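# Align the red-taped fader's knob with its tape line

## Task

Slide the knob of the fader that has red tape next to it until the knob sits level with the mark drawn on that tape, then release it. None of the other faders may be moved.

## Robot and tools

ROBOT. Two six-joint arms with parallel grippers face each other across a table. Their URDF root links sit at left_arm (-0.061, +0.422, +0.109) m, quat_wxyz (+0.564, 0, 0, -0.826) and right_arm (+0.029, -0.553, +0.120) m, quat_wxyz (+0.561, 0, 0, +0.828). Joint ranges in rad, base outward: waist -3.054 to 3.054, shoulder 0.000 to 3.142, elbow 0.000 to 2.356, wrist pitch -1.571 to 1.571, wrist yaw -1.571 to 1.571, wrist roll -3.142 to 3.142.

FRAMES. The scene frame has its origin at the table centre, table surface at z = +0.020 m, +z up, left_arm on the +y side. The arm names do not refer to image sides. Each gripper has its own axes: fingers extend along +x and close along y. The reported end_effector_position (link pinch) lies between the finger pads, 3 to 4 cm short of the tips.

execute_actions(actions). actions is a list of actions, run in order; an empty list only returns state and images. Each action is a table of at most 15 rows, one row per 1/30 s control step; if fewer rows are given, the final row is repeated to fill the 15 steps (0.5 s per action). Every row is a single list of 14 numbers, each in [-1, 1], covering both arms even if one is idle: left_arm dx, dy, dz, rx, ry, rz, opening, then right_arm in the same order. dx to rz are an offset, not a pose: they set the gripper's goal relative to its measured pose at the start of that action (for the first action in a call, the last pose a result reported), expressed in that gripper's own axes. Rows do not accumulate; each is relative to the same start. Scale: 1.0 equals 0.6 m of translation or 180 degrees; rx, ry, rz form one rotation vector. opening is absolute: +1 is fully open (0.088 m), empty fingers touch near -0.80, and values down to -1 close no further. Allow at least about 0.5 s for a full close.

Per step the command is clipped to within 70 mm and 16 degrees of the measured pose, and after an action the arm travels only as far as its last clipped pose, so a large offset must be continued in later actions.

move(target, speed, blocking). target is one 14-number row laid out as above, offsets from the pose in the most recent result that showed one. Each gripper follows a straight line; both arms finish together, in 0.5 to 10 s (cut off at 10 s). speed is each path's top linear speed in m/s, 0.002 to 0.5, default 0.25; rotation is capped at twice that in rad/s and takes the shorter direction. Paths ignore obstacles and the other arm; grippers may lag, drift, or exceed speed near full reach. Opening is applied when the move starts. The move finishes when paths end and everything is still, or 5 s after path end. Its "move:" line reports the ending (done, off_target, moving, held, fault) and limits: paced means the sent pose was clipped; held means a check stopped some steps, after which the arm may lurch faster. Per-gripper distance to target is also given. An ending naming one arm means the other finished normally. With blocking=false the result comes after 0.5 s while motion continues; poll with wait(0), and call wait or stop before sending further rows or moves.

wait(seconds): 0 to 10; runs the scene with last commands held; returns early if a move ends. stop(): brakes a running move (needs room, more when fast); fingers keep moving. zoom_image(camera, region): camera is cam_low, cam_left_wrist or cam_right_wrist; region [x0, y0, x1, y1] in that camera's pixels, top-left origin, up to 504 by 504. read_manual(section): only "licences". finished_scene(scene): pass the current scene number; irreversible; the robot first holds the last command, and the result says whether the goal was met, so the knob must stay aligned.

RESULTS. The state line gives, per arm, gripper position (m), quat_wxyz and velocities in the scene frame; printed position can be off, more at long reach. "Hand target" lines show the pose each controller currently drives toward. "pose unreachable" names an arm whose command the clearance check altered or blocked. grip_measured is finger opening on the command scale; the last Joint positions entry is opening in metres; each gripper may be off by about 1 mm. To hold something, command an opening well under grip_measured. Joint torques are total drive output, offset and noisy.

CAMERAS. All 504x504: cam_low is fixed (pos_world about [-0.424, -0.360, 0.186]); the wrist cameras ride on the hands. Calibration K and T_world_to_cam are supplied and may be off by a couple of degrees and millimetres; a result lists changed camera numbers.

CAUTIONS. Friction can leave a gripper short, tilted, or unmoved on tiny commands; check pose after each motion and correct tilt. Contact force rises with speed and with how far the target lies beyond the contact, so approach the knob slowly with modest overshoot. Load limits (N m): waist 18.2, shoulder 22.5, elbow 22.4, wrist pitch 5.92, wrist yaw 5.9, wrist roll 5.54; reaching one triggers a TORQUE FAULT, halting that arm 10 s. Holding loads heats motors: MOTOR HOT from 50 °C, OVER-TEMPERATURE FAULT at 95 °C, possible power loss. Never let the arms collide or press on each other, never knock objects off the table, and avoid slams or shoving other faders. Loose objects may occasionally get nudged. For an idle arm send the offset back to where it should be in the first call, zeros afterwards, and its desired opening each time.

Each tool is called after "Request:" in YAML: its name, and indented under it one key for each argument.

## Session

Request:
execute_actions:
  actions: []

Scene clock: 0.00 s.
left_arm: end_effector_position=(-0.1727, +0.1270, +0.4337) grip_measured=+0.844 end_effector_quat_wxyz=(+0.570, -0.022, -0.017, -0.821) end_effector_velocity=(+0.000, +0.000, -0.005) end_effector_angular_velocity=(+0.023, -0.001, +0.004) | right_arm: end_effector_position=(+0.3508, -0.4120, +0.3454) grip_measured=+0.830 end_effector_quat_wxyz=(+0.903, -0.268, -0.147, +0.301) end_effector_velocity=(-0.000, +0.000, -0.005) end_effector_angular_velocity=(-0.000, +0.026, +0.006)
Joint positions: left_arm=[ 0.007  0.851  0.651  0.256 -0.008  0.004  0.08 ] | right_arm=[-1.724  1.276  0.379  1.013 -0.447 -0.564  0.08 ]
Joint velocities: left_arm=[-0.002 -0.002 -0.002 -0.022 -0.007 -0.007  0.   ] | right_arm=[-0.002 -0.002 -0.002 -0.022 -0.007  0.007 -0.   ]
Joint torques (N m, as the arm reports them, + toward a larger angle): no reading
Heat: left arm: hottest shoulder 32 °C (+0.0 °C/min); right arm: hottest elbow 33 °C (+0.0 °C/min).
Hand target (left_arm): -0.173, +0.127, +0.434; -0.570, +0.022, +0.017, +0.821
Hand target (right_arm): +0.351, -0.412, +0.345; +0.903, -0.268, -0.147, +0.301
camera_calibration (this result's frames):
cam_left_wrist: T_world_to_cam=[[-0.925682, 0.378235, 0.00708462, -0.205953], [0.114308, 0.297507, -0.947852, 0.420001], [-0.360619, -0.8766, -0.318632, 0.260758], [0, 0, 0, 1]] pos_world=[-0.144622, 0.181526, 0.482644]
cam_right_wrist: T_world_to_cam=[[0.421514, -0.728964, 0.539386, -0.636586], [0.14489, -0.533028, -0.833599, 0.0492032], [0.895172, 0.429526, -0.119059, -0.0179577], [0, 0, 0, 1]] pos_world=[0.277276, -0.430108, 0.382243]

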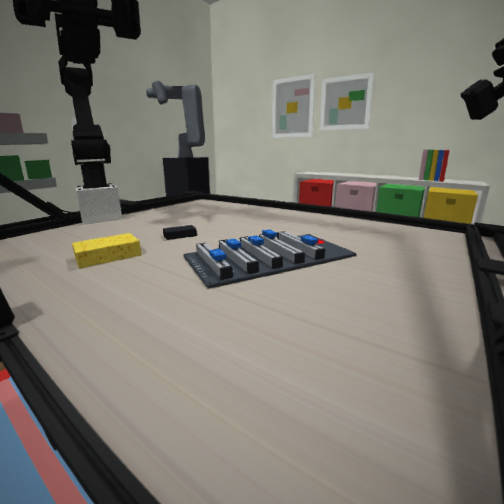

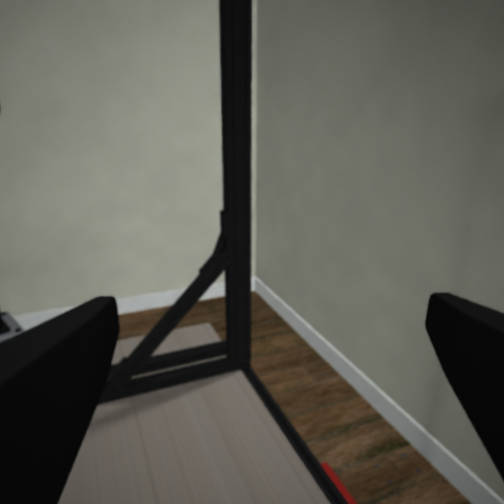

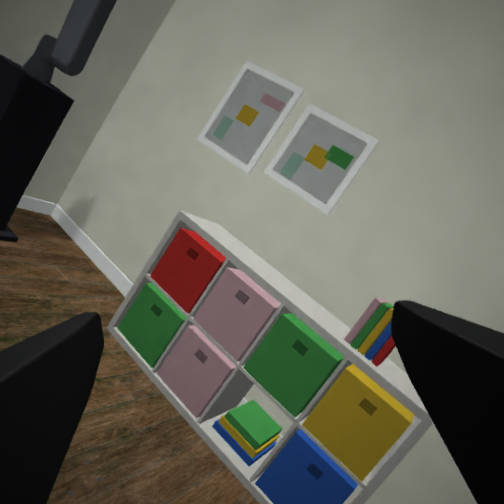

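Request:
move:
  target: [0,0,0,0,0,0,0.8,-0.272,0.735,0.194,0.407,0.57,-0.15,0.8]
  speed: 0.4

Scene clock: 4.37 s.
left_arm: end_effector_position=(-0.1727, +0.1270, +0.4337) grip_measured=+0.800 end_effector_quat_wxyz=(+0.570, -0.022, -0.017, -0.821) end_effector_velocity=(+0.001, +0.001, -0.006) end_effector_angular_velocity=(+0.024, +0.000, +0.014) | right_arm: end_effector_position=(-0.0266, -0.1711, +0.1735) grip_measured=+0.800 end_effector_quat_wxyz=(+0.687, +0.163, +0.690, -0.159) end_effector_velocity=(-0.000, -0.003, +0.003) end_effector_angular_velocity=(-0.015, +0.020, -0.014)
Joint positions: left_arm=[ 0.007  0.851  0.651  0.256 -0.008  0.004  0.078] | right_arm=[-0.235  2.046  1.539 -1.056 -0.002  2.175  0.078]
Joint velocities: left_arm=[-0.007 -0.007 -0.007 -0.022 -0.022 -0.007 -0.   ] | right_arm=[-0.007 -0.002  0.007 -0.022 -0.022  0.007  0.   ]
Joint torques (N m, as the arm reports them, + toward a larger angle): left_arm=[-0.01 -2.52  7.26  1.98  0.   -0.01] | right_arm=[ 0.1  -8.71  6.96  0.2  -0.05  0.16]
Heat: left arm: hottest shoulder 32 °C (+0.0 °C/min); right arm: hottest elbow 34 °C (+0.0 °C/min).
Hand target (left_arm): -0.173, +0.127, +0.434; -0.570, +0.022, +0.017, +0.821
Hand target (right_arm): -0.028, -0.169, +0.169; +0.686, +0.163, +0.690, -0.163
Off the commanded pose (left_arm): 0.000 m, 0 deg.
Off the commanded pose (right_arm): 0.005 m, 1 deg.
move: done
camera_calibration (this result's frames):
cam_left_wrist: T_world_to_cam=[[-0.925682, 0.378235, 0.00708462, -0.205953], [0.114308, 0.297507, -0.947852, 0.420001], [-0.360619, -0.8766, -0.318632, 0.260758], [0, 0, 0, 1]] pos_world=[-0.144622, 0.181526, 0.482644]
cam_right_wrist: T_world_to_cam=[[-0.469859, -0.880351, 0.0649227, -0.176357], [-0.828505, 0.465179, 0.311749, 0.0351961], [-0.304649, 0.0926893, -0.947944, 0.250184], [0, 0, 0, 1]] pos_world=[0.0225159, -0.194818, 0.237638]

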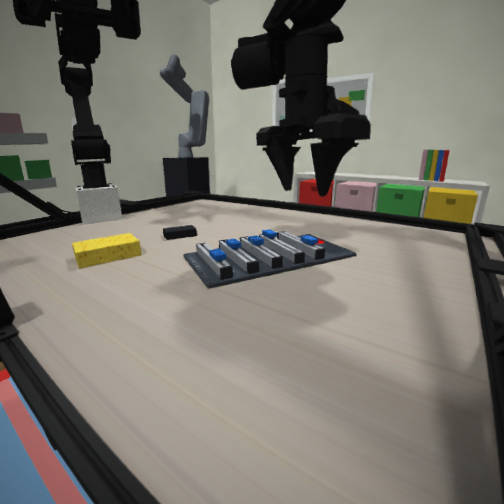

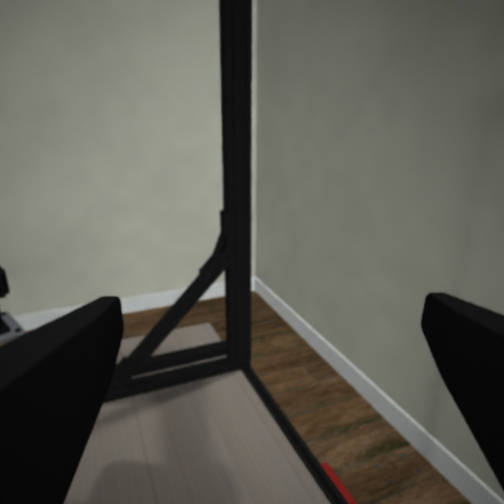

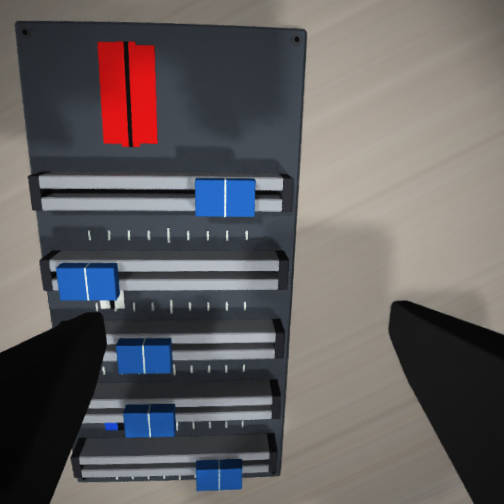

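Request:
move:
  target: [0,0,0,0,0,0,0.8,0.135,0.003,0.033,0.003,0,0,0.3]
  speed: 0.15

Request:
zoom_image:
  camera: "cam_low"
  region: [250,190,360,280]

Scene clock: 6.20 s.
left_arm: end_effector_position=(-0.1727, +0.1270, +0.4337) grip_measured=+0.800 end_effector_quat_wxyz=(+0.570, -0.022, -0.017, -0.821) end_effector_velocity=(+0.001, -0.000, -0.005) end_effector_angular_velocity=(+0.024, +0.000, +0.014) | right_arm: end_effector_position=(-0.0092, -0.1732, +0.1001) grip_measured=+0.300 end_effector_quat_wxyz=(+0.683, +0.176, +0.691, -0.156) end_effector_velocity=(-0.000, -0.002, +0.002) end_effector_angular_velocity=(-0.003, +0.007, -0.010)
Joint positions: left_arm=[ 0.007  0.851  0.651  0.256 -0.008  0.004  0.078] | right_arm=[-0.279  2.124  1.343 -0.76  -0.002  2.144  0.054]
Joint velocities: left_arm=[-0.007 -0.002 -0.002 -0.022 -0.022 -0.007 -0.   ] | right_arm=[-0.002 -0.007 -0.002 -0.007 -0.007  0.007 -0.   ]
Joint torques (N m, as the arm reports them, + toward a larger angle): left_arm=[-0.08 -2.51  7.23  2.    0.   -0.03] | right_arm=[-0.23 -9.03  4.48  0.25  0.06 -0.19]
Heat: left arm: hottest elbow 33 °C (+9.7 °C/min); right arm: hottest elbow 34 °C (+9.7 °C/min).
Hand target (left_arm): -0.173, +0.127, +0.434; -0.570, +0.022, +0.017, +0.821
Hand target (right_arm): -0.008, -0.178, +0.093; +0.686, +0.167, +0.689, -0.162
Off the commanded pose (left_arm): 0.000 m, 0 deg.
Off the commanded pose (right_arm): 0.009 m, 1 deg.
move: off_target (right_arm)
camera_calibration (this result's frames):
cam_left_wrist: T_world_to_cam=[[-0.925682, 0.378235, 0.00708462, -0.205953], [0.114308, 0.297507, -0.947852, 0.420001], [-0.360619, -0.8766, -0.318632, 0.260758], [0, 0, 0, 1]] pos_world=[-0.144622, 0.181526, 0.482644]
cam_right_wrist: T_world_to_cam=[[-0.481462, -0.875247, 0.0462327, -0.162664], [-0.821579, 0.469056, 0.324028, 0.0729486], [-0.30529, 0.118024, -0.944917, 0.190219], [0, 0, 0, 1]] pos_world=[0.0396881, -0.199039, 0.163624]

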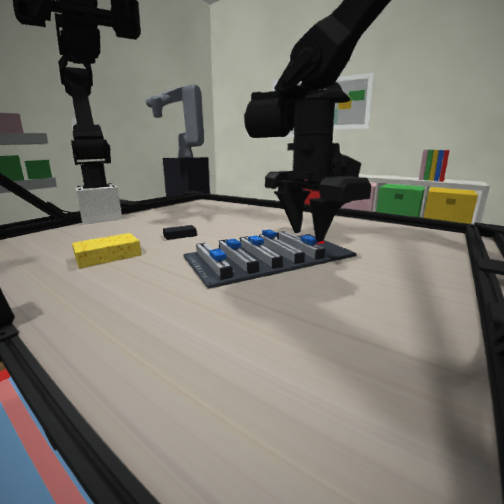

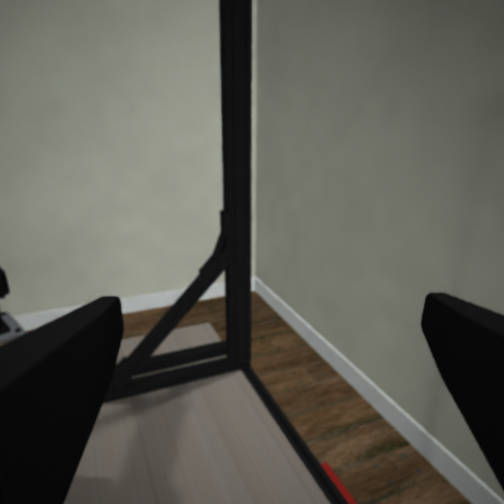

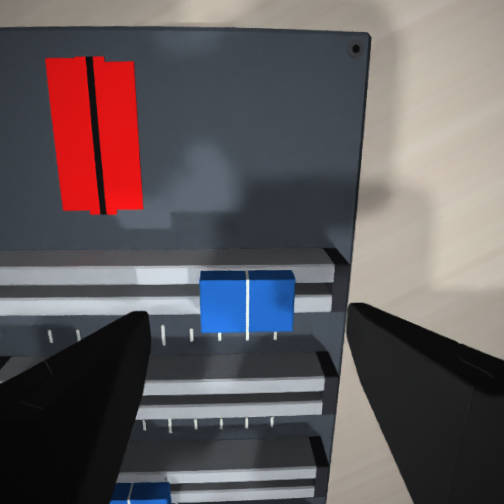

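Region (250, 190, 360, 280) of cam_low's 504x504 image, scaled by 4.582, with more detail than that image has; it fills the top 412 rows of this view, and the rest is white.

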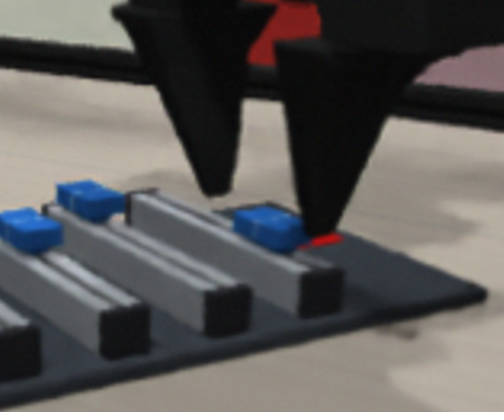

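Request:
move:
  target: [0,0,0,0,0,0,0.8,0.039,-0.006,0.003,-0.003,0,0.005,0.3]
  speed: 0.08

Request:
move:
  target: [0,0,0,0,0,0,0.8,0,0.082,0,0,0,0,0.0]
  speed: 0.07

Scene clock: 7.60 s.
left_arm: end_effector_position=(-0.1727, +0.1270, +0.4337) grip_measured=+0.800 end_effector_quat_wxyz=(+0.570, -0.022, -0.017, -0.821) end_effector_velocity=(+0.002, -0.001, -0.003) end_effector_angular_velocity=(+0.019, +0.002, +0.019) | right_arm: end_effector_position=(-0.0091, -0.1705, +0.0871) grip_measured=+0.300 end_effector_quat_wxyz=(+0.680, +0.189, +0.694, -0.142) end_effector_velocity=(+0.000, -0.004, -0.001) end_effector_angular_velocity=(-0.013, +0.006, +0.005)
Joint positions: left_arm=[ 0.007  0.851  0.651  0.256 -0.008  0.004  0.078] | right_arm=[-0.278  2.132  1.294 -0.662  0.004  2.144  0.054]
Joint velocities: left_arm=[-0.002 -0.002  0.002 -0.022 -0.022 -0.007  0.   ] | right_arm=[-0.002 -0.002 -0.007 -0.007 -0.007 -0.007  0.   ]
Joint torques (N m, as the arm reports them, + toward a larger angle): left_arm=[-0.02 -2.54  7.28  1.97 -0.01 -0.02] | right_arm=[ 0.21 -8.32  3.98  0.73  0.15 -0.16]
Heat: left arm: hottest elbow 33 °C (+7.9 °C/min); right arm: hottest elbow 34 °C (+7.9 °C/min).
Hand target (left_arm): -0.173, +0.127, +0.434; -0.570, +0.022, +0.017, +0.821
Hand target (right_arm): -0.009, -0.177, +0.077; +0.685, +0.178, +0.691, -0.147
Off the commanded pose (left_arm): 0.000 m, 0 deg.
Off the commanded pose (right_arm): 0.012 m, 2 deg.
move: off_target (right_arm)
camera_calibration (this result's frames):
cam_left_wrist: T_world_to_cam=[[-0.925682, 0.378235, 0.00708462, -0.205953], [0.114308, 0.297507, -0.947852, 0.420001], [-0.360619, -0.8766, -0.318632, 0.260758], [0, 0, 0, 1]] pos_world=[-0.144622, 0.181526, 0.482644]
cam_right_wrist: T_world_to_cam=[[-0.480732, -0.876804, 0.01054, -0.156832], [-0.822427, 0.455022, 0.341423, 0.0720941], [-0.304157, 0.155464, -0.939851, 0.183552], [0, 0, 0, 1]] pos_world=[0.0397267, -0.198851, 0.14955]

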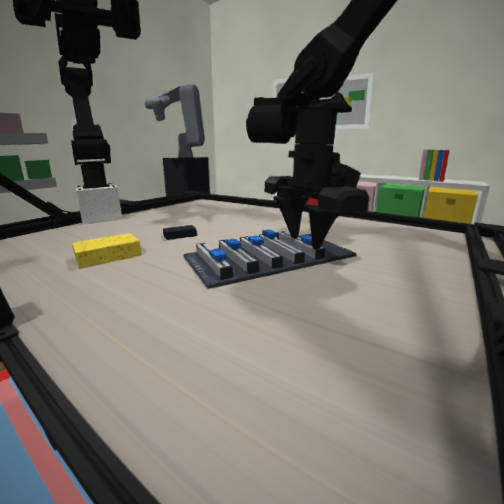

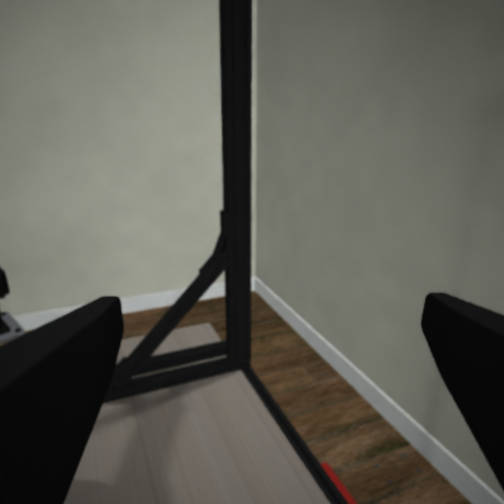

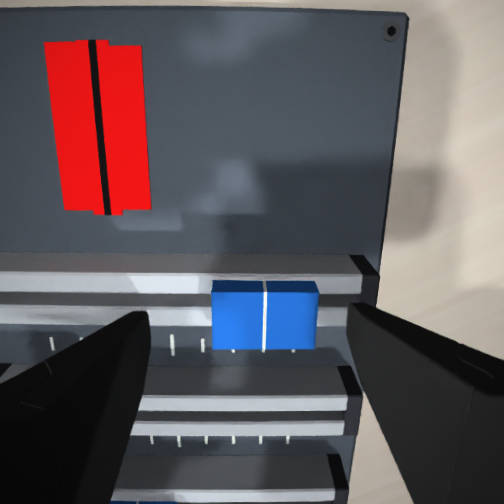

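Scene clock: 8.60 s.
left_arm: end_effector_position=(-0.1727, +0.1270, +0.4337) grip_measured=+0.800 end_effector_quat_wxyz=(+0.570, -0.022, -0.017, -0.821) end_effector_velocity=(-0.000, +0.001, +0.000) end_effector_angular_velocity=(+0.005, +0.006, -0.005) | right_arm: end_effector_position=(+0.0117, -0.1294, +0.0930) grip_measured=+0.001 end_effector_quat_wxyz=(+0.680, +0.191, +0.694, -0.142) end_effector_velocity=(+0.000, -0.006, -0.002) end_effector_angular_velocity=(-0.037, +0.006, -0.009)
Joint positions: left_arm=[ 0.007  0.851  0.651  0.256 -0.008  0.004  0.078] | right_arm=[-0.338  2.248  1.519 -0.77  -0.     2.087  0.039]
Joint velocities: left_arm=[ 0.002 -0.002  0.002 -0.007  0.007 -0.007 -0.   ] | right_arm=[-0.002  0.007  0.007 -0.037 -0.007  0.007 -0.   ]
Joint torques (N m, as the arm reports them, + toward a larger angle): left_arm=[ 0.09 -2.45  7.38  1.98  0.   -0.03] | right_arm=[ -0.33 -10.1    7.04   0.24   0.06  -0.19]
Heat: left arm: hottest elbow 33 °C (+7.0 °C/min); right arm: hottest elbow 34 °C (+7.0 °C/min).
Hand target (left_arm): -0.173, +0.127, +0.434; -0.570, +0.022, +0.017, +0.821
Hand target (right_arm): +0.013, -0.127, +0.090; +0.680, +0.189, +0.694, -0.141
Off the commanded pose (left_arm): 0.000 m, 0 deg.
Off the commanded pose (right_arm): 0.004 m, 0 deg.
move: done
camera_calibration (this result's frames):
cam_left_wrist: T_world_to_cam=[[-0.925682, 0.378235, 0.00708462, -0.205953], [0.114308, 0.297507, -0.947852, 0.420001], [-0.360619, -0.8766, -0.318632, 0.260758], [0, 0, 0, 1]] pos_world=[-0.144622, 0.181526, 0.482644]
cam_right_wrist: T_world_to_cam=[[-0.483628, -0.875229, 0.00891323, -0.110516], [-0.820941, 0.457115, 0.342203, 0.068622], [-0.30358, 0.158181, -0.939584, 0.189392], [0, 0, 0, 1]] pos_world=[0.0603815, -0.158054, 0.155453]

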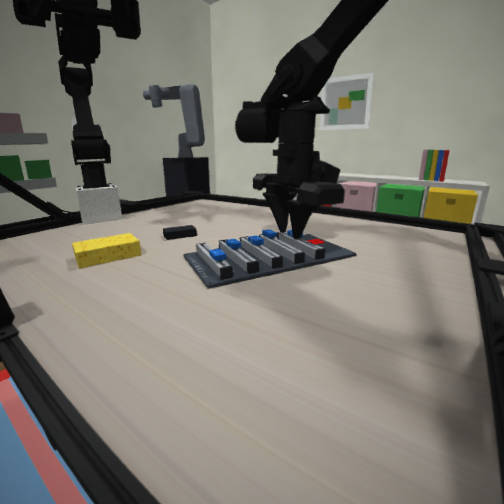

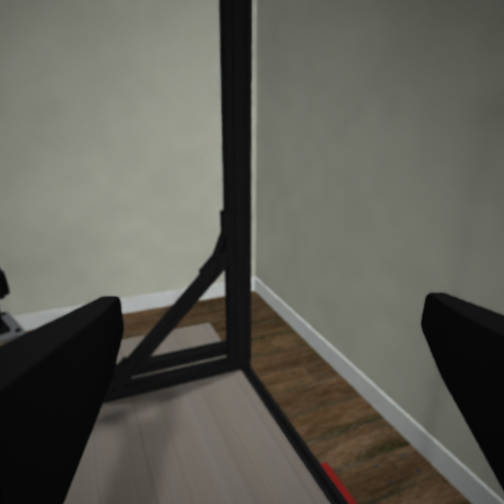

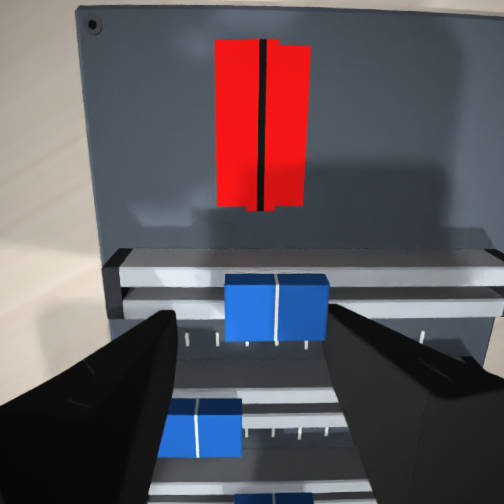

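Request:
execute_actions:
  actions:
    - [[0,0,0,0,0,0,0.8,0.006,0,0,0,0,0,-0.18]]
    - [[0,0,0,0,0,0,0.8,0,0,0,0,0,0,0.3]]

Scene clock: 10.17 s.
left_arm: end_effector_position=(-0.1727, +0.1270, +0.4337) grip_measured=+0.800 end_effector_quat_wxyz=(+0.570, -0.022, -0.017, -0.821) end_effector_velocity=(-0.002, +0.001, -0.003) end_effector_angular_velocity=(+0.018, +0.000, -0.010) | right_arm: end_effector_position=(+0.0120, -0.1275, +0.0933) grip_measured=+0.298 end_effector_quat_wxyz=(+0.679, +0.194, +0.694, -0.139) end_effector_velocity=(+0.000, -0.006, -0.002) end_effector_angular_velocity=(-0.027, +0.006, +0.005)
Joint positions: left_arm=[ 0.007  0.851  0.651  0.256 -0.008  0.004  0.078] | right_arm=[-0.339  2.248  1.52  -0.763  0.002  2.087  0.054]
Joint velocities: left_arm=[-0.002 -0.002  0.002 -0.022  0.007 -0.007 -0.   ] | right_arm=[-0.002  0.002 -0.002 -0.022 -0.007 -0.007  0.001]
Joint torques (N m, as the arm reports them, + toward a larger angle): left_arm=[-0.01 -2.49  7.18  1.99  0.02  0.01] | right_arm=[ -0.04 -11.87   5.7    0.14   0.08  -0.02]
Heat: left arm: hottest elbow 33 °C (+5.9 °C/min); right arm: hottest elbow 34 °C (+5.9 °C/min).
Hand target (left_arm): -0.173, +0.127, +0.434; -0.570, +0.022, +0.017, +0.821
Hand target (right_arm): +0.012, -0.128, +0.093; +0.680, +0.193, +0.694, -0.140
Off the commanded pose (left_arm): 0.000 m, 0 deg.
Off the commanded pose (right_arm): 0.000 m, 0 deg.
camera_calibration (this result's frames):
cam_left_wrist: T_world_to_cam=[[-0.925682, 0.378235, 0.00708462, -0.205953], [0.114308, 0.297507, -0.947852, 0.420001], [-0.360619, -0.8766, -0.318632, 0.260758], [0, 0, 0, 1]] pos_world=[-0.144622, 0.181526, 0.482644]
cam_right_wrist: T_world_to_cam=[[-0.483763, -0.875198, 0.00106423, -0.107914], [-0.821424, 0.454458, 0.344572, 0.0674087], [-0.302052, 0.165817, -0.938759, 0.190303], [0, 0, 0, 1]] pos_world=[0.0606478, -0.156636, 0.155537]

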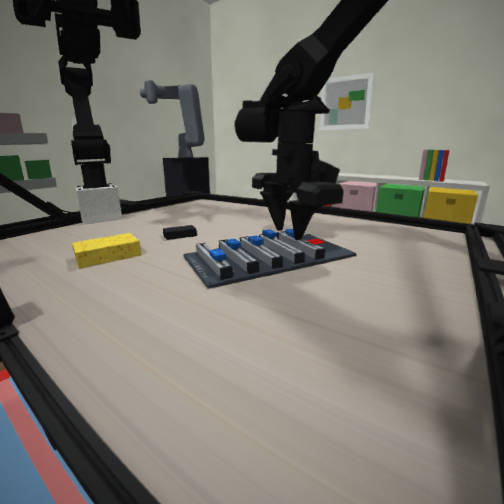

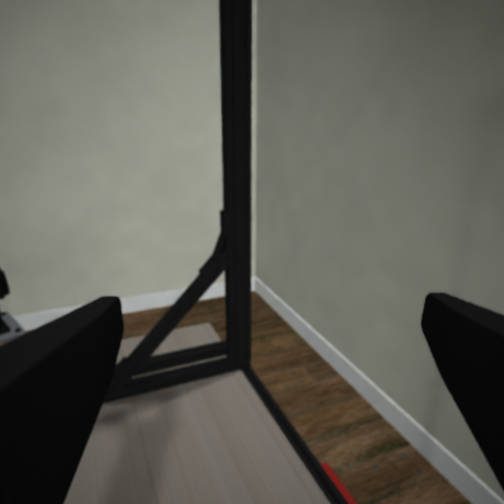

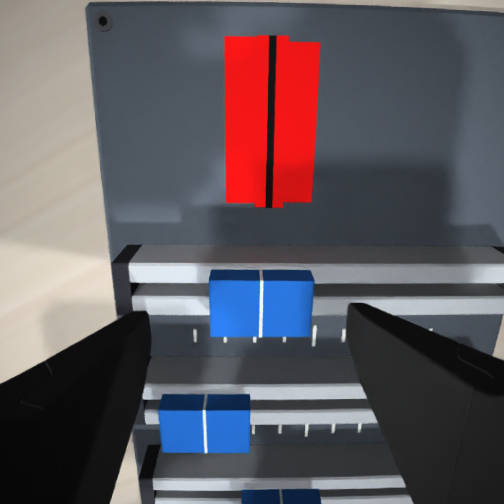

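Request:
execute_actions:
  actions:
    - [[0,0,0,0,0,0,0.8,0.006,-0.022,0,0,0,0,0.3]]
    - [[0,0,0,0,0,0,0.8,0,0,0,0,0,0,0.3]]

Scene clock: 11.93 s.
left_arm: end_effector_position=(-0.1727, +0.1270, +0.4337) grip_measured=+0.800 end_effector_quat_wxyz=(+0.570, -0.022, -0.017, -0.821) end_effector_velocity=(+0.000, +0.000, -0.002) end_effector_angular_velocity=(+0.010, +0.005, +0.004) | right_arm: end_effector_position=(+0.0077, -0.1347, +0.0895) grip_measured=+0.300 end_effector_quat_wxyz=(+0.680, +0.195, +0.693, -0.135) end_effector_velocity=(+0.000, -0.002, +0.000) end_effector_angular_velocity=(-0.008, +0.008, -0.009)
Joint positions: left_arm=[ 0.007  0.851  0.651  0.256 -0.008  0.004  0.078] | right_arm=[-0.326  2.227  1.465 -0.723  0.006  2.096  0.054]
Joint velocities: left_arm=[-0.002 -0.002 -0.002 -0.007 -0.007 -0.007  0.   ] | right_arm=[-0.002 -0.002 -0.002 -0.007 -0.007  0.007 -0.   ]
Joint torques (N m, as the arm reports them, + toward a larger angle): left_arm=[ 0.   -2.57  7.27  1.99 -0.02  0.  ] | right_arm=[ -0.06 -11.65   5.62   0.26   0.06  -0.01]
Heat: left arm: hottest elbow 33 °C (+5.0 °C/min); right arm: hottest elbow 35 °C (+10.1 °C/min).
Hand target (left_arm): -0.173, +0.127, +0.434; -0.570, +0.022, +0.017, +0.821
Hand target (right_arm): +0.008, -0.135, +0.090; +0.680, +0.195, +0.693, -0.135
Off the commanded pose (left_arm): 0.000 m, 0 deg.
Off the commanded pose (right_arm): 0.000 m, 0 deg.
camera_calibration (this result's frames):
cam_left_wrist: T_world_to_cam=[[-0.925682, 0.378235, 0.00708462, -0.205953], [0.114308, 0.297507, -0.947852, 0.420001], [-0.360619, -0.8766, -0.318632, 0.260758], [0, 0, 0, 1]] pos_world=[-0.144622, 0.181526, 0.482644]
cam_right_wrist: T_world_to_cam=[[-0.481051, -0.876666, -0.00680667, -0.115793], [-0.824015, 0.449482, 0.344912, 0.0677486], [-0.299314, 0.171529, -0.93861, 0.187449], [0, 0, 0, 1]] pos_world=[0.0562296, -0.164116, 0.151786]

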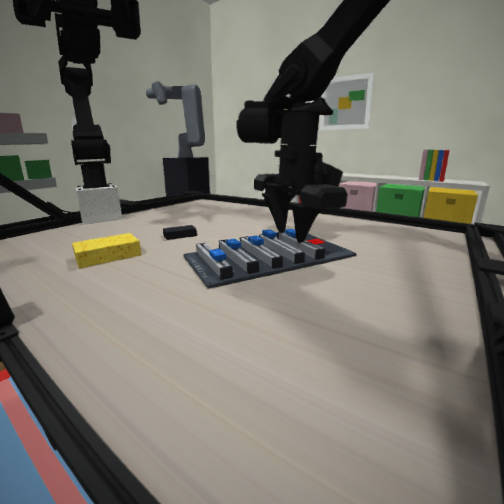

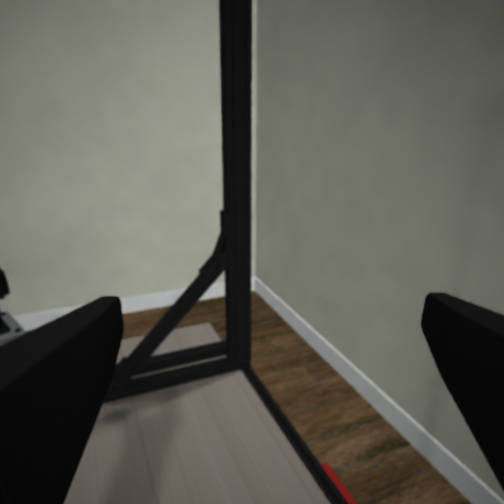

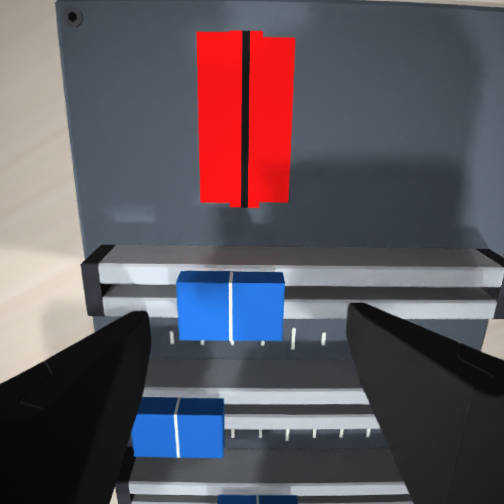

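Request:
execute_actions:
  actions:
    - [[0,0,0,0,0,0,0.8,0,0,0,0,0,0,-0.14]]
    - [[0,0,0,0,0,0,0.8,0,0,0,0,0,0,0.4]]

Scene clock: 13.73 s.
left_arm: end_effector_position=(-0.1727, +0.1270, +0.4337) grip_measured=+0.800 end_effector_quat_wxyz=(+0.570, -0.022, -0.017, -0.821) end_effector_velocity=(-0.000, +0.000, -0.002) end_effector_angular_velocity=(+0.004, -0.010, -0.004) | right_arm: end_effector_position=(+0.0085, -0.1336, +0.0899) grip_measured=+0.398 end_effector_quat_wxyz=(+0.681, +0.198, +0.693, -0.134) end_effector_velocity=(-0.002, -0.001, -0.001) end_effector_angular_velocity=(+0.001, +0.020, +0.021)
Joint positions: left_arm=[ 0.007  0.851  0.651  0.256 -0.008  0.004  0.078] | right_arm=[-0.327  2.226  1.466 -0.718  0.01   2.096  0.058]
Joint velocities: left_arm=[ 0.002 -0.002 -0.002 -0.007  0.007  0.007 -0.   ] | right_arm=[-0.002 -0.002 -0.007  0.007 -0.022 -0.022  0.001]
Joint torques (N m, as the arm reports them, + toward a larger angle): left_arm=[-0.04 -2.56  7.19  1.95 -0.02 -0.02] | right_arm=[ -0.01 -11.66   5.66   0.03  -0.02  -0.01]
Heat: left arm: hottest elbow 34 °C (+8.7 °C/min); right arm: hottest elbow 35 °C (+8.7 °C/min).
Hand target (left_arm): -0.173, +0.127, +0.434; -0.570, +0.022, +0.017, +0.821
Hand target (right_arm): +0.008, -0.134, +0.090; +0.680, +0.196, +0.693, -0.135
Off the commanded pose (left_arm): 0.000 m, 0 deg.
Off the commanded pose (right_arm): 0.001 m, 0 deg.
camera_calibration (this result's frames):
cam_left_wrist: T_world_to_cam=[[-0.925682, 0.378235, 0.00708462, -0.205953], [0.114308, 0.297507, -0.947852, 0.420001], [-0.360619, -0.8766, -0.318632, 0.260758], [0, 0, 0, 1]] pos_world=[-0.144622, 0.181526, 0.482644]
cam_right_wrist: T_world_to_cam=[[-0.481957, -0.876101, -0.0128232, -0.113797], [-0.824622, 0.448593, 0.344619, 0.0676783], [-0.296168, 0.176666, -0.938655, 0.188459], [0, 0, 0, 1]] pos_world=[0.0567791, -0.163352, 0.152115]

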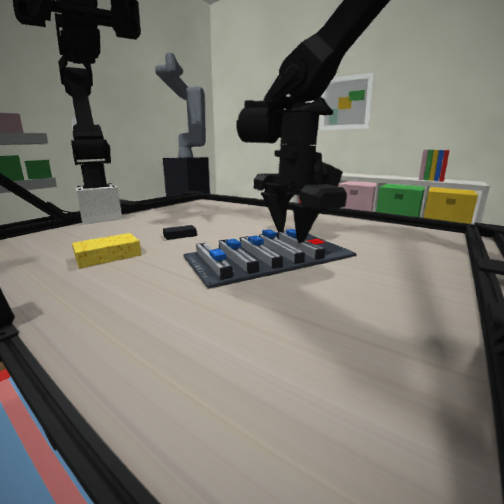

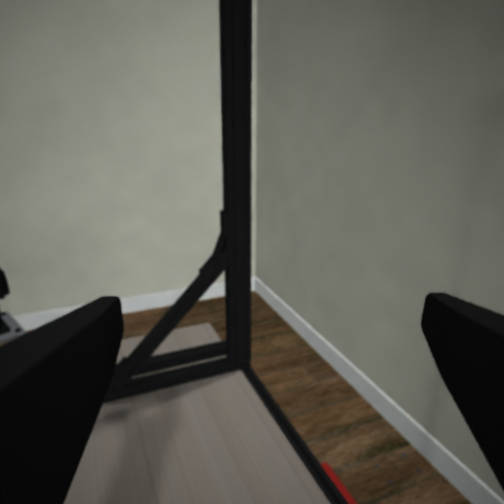

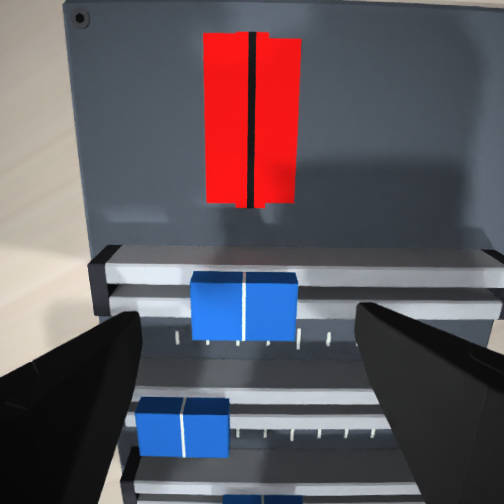

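Request:
execute_actions:
  actions:
    - [[0,0,0,0,0,0,0.8,0,-0.004,0,0,0,0,-0.21]]
    - [[0,0,0,0,0,0,0.8,0,0,0,0,0,0,0.5]]
    - [[0,0,0,0,0,0,0.8,-0.06,0,0,0,0,0,0.5]]

Scene clock: 15.73 s.
left_arm: end_effector_position=(-0.1727, +0.1270, +0.4337) grip_measured=+0.800 end_effector_quat_wxyz=(+0.570, -0.022, -0.017, -0.821) end_effector_velocity=(+0.000, +0.000, -0.005) end_effector_angular_velocity=(+0.023, -0.001, +0.004) | right_arm: end_effector_position=(+0.0087, -0.1361, +0.1238) grip_measured=+0.500 end_effector_quat_wxyz=(+0.681, +0.200, +0.692, -0.131) end_effector_velocity=(+0.002, -0.005, +0.002) end_effector_angular_velocity=(-0.018, +0.006, +0.001)
Joint positions: left_arm=[ 0.007  0.851  0.651  0.256 -0.008  0.004  0.078] | right_arm=[-0.326  2.155  1.495 -0.814  0.012  2.096  0.063]
Joint velocities: left_arm=[-0.002 -0.002 -0.002 -0.022 -0.007 -0.007 -0.   ] | right_arm=[-0.007 -0.007 -0.002 -0.022 -0.007 -0.007 -0.   ]
Joint torques (N m, as the arm reports them, + toward a larger angle): left_arm=[ 0.06 -2.51  7.17  1.99  0.01  0.  ] | right_arm=[  0.08 -11.69   6.34   0.18   0.08   0.03]
Heat: left arm: hottest elbow 34 °C (+7.6 °C/min); right arm: hottest shoulder 35 °C (+7.6 °C/min).
Hand target (left_arm): -0.173, +0.127, +0.434; -0.570, +0.022, +0.017, +0.821
Hand target (right_arm): +0.008, -0.135, +0.126; +0.680, +0.201, +0.693, -0.129
Off the commanded pose (left_arm): 0.000 m, 0 deg.
Off the commanded pose (right_arm): 0.002 m, 0 deg.
camera_calibration (this result's frames):
cam_left_wrist: T_world_to_cam=[[-0.925682, 0.378235, 0.00708462, -0.205953], [0.114308, 0.297507, -0.947852, 0.420001], [-0.360619, -0.8766, -0.318632, 0.260758], [0, 0, 0, 1]] pos_world=[-0.144622, 0.181526, 0.482644]
cam_right_wrist: T_world_to_cam=[[-0.481472, -0.876247, -0.01941, -0.11465], [-0.825655, 0.446021, 0.345484, 0.0568292], [-0.294072, 0.182367, -0.938224, 0.221522], [0, 0, 0, 1]] pos_world=[0.056864, -0.166207, 0.185978]

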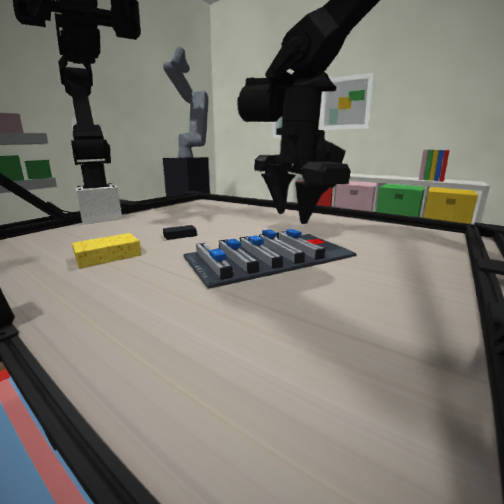

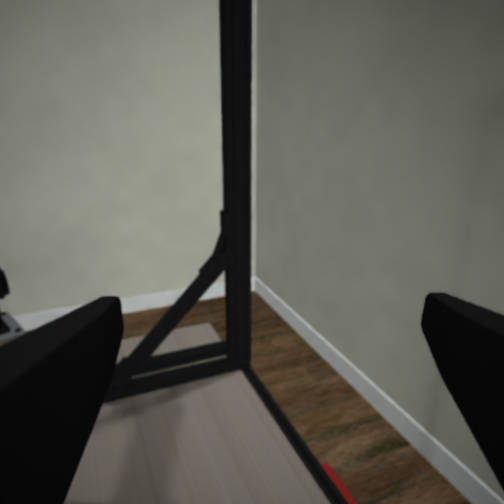

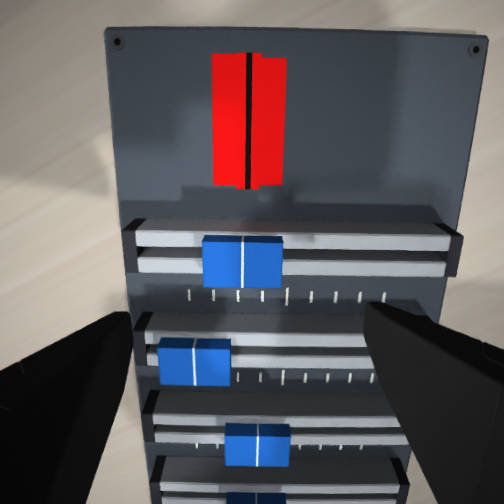

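Request:
finished_scene:
  scene: 2

The scene is finished: the task was done.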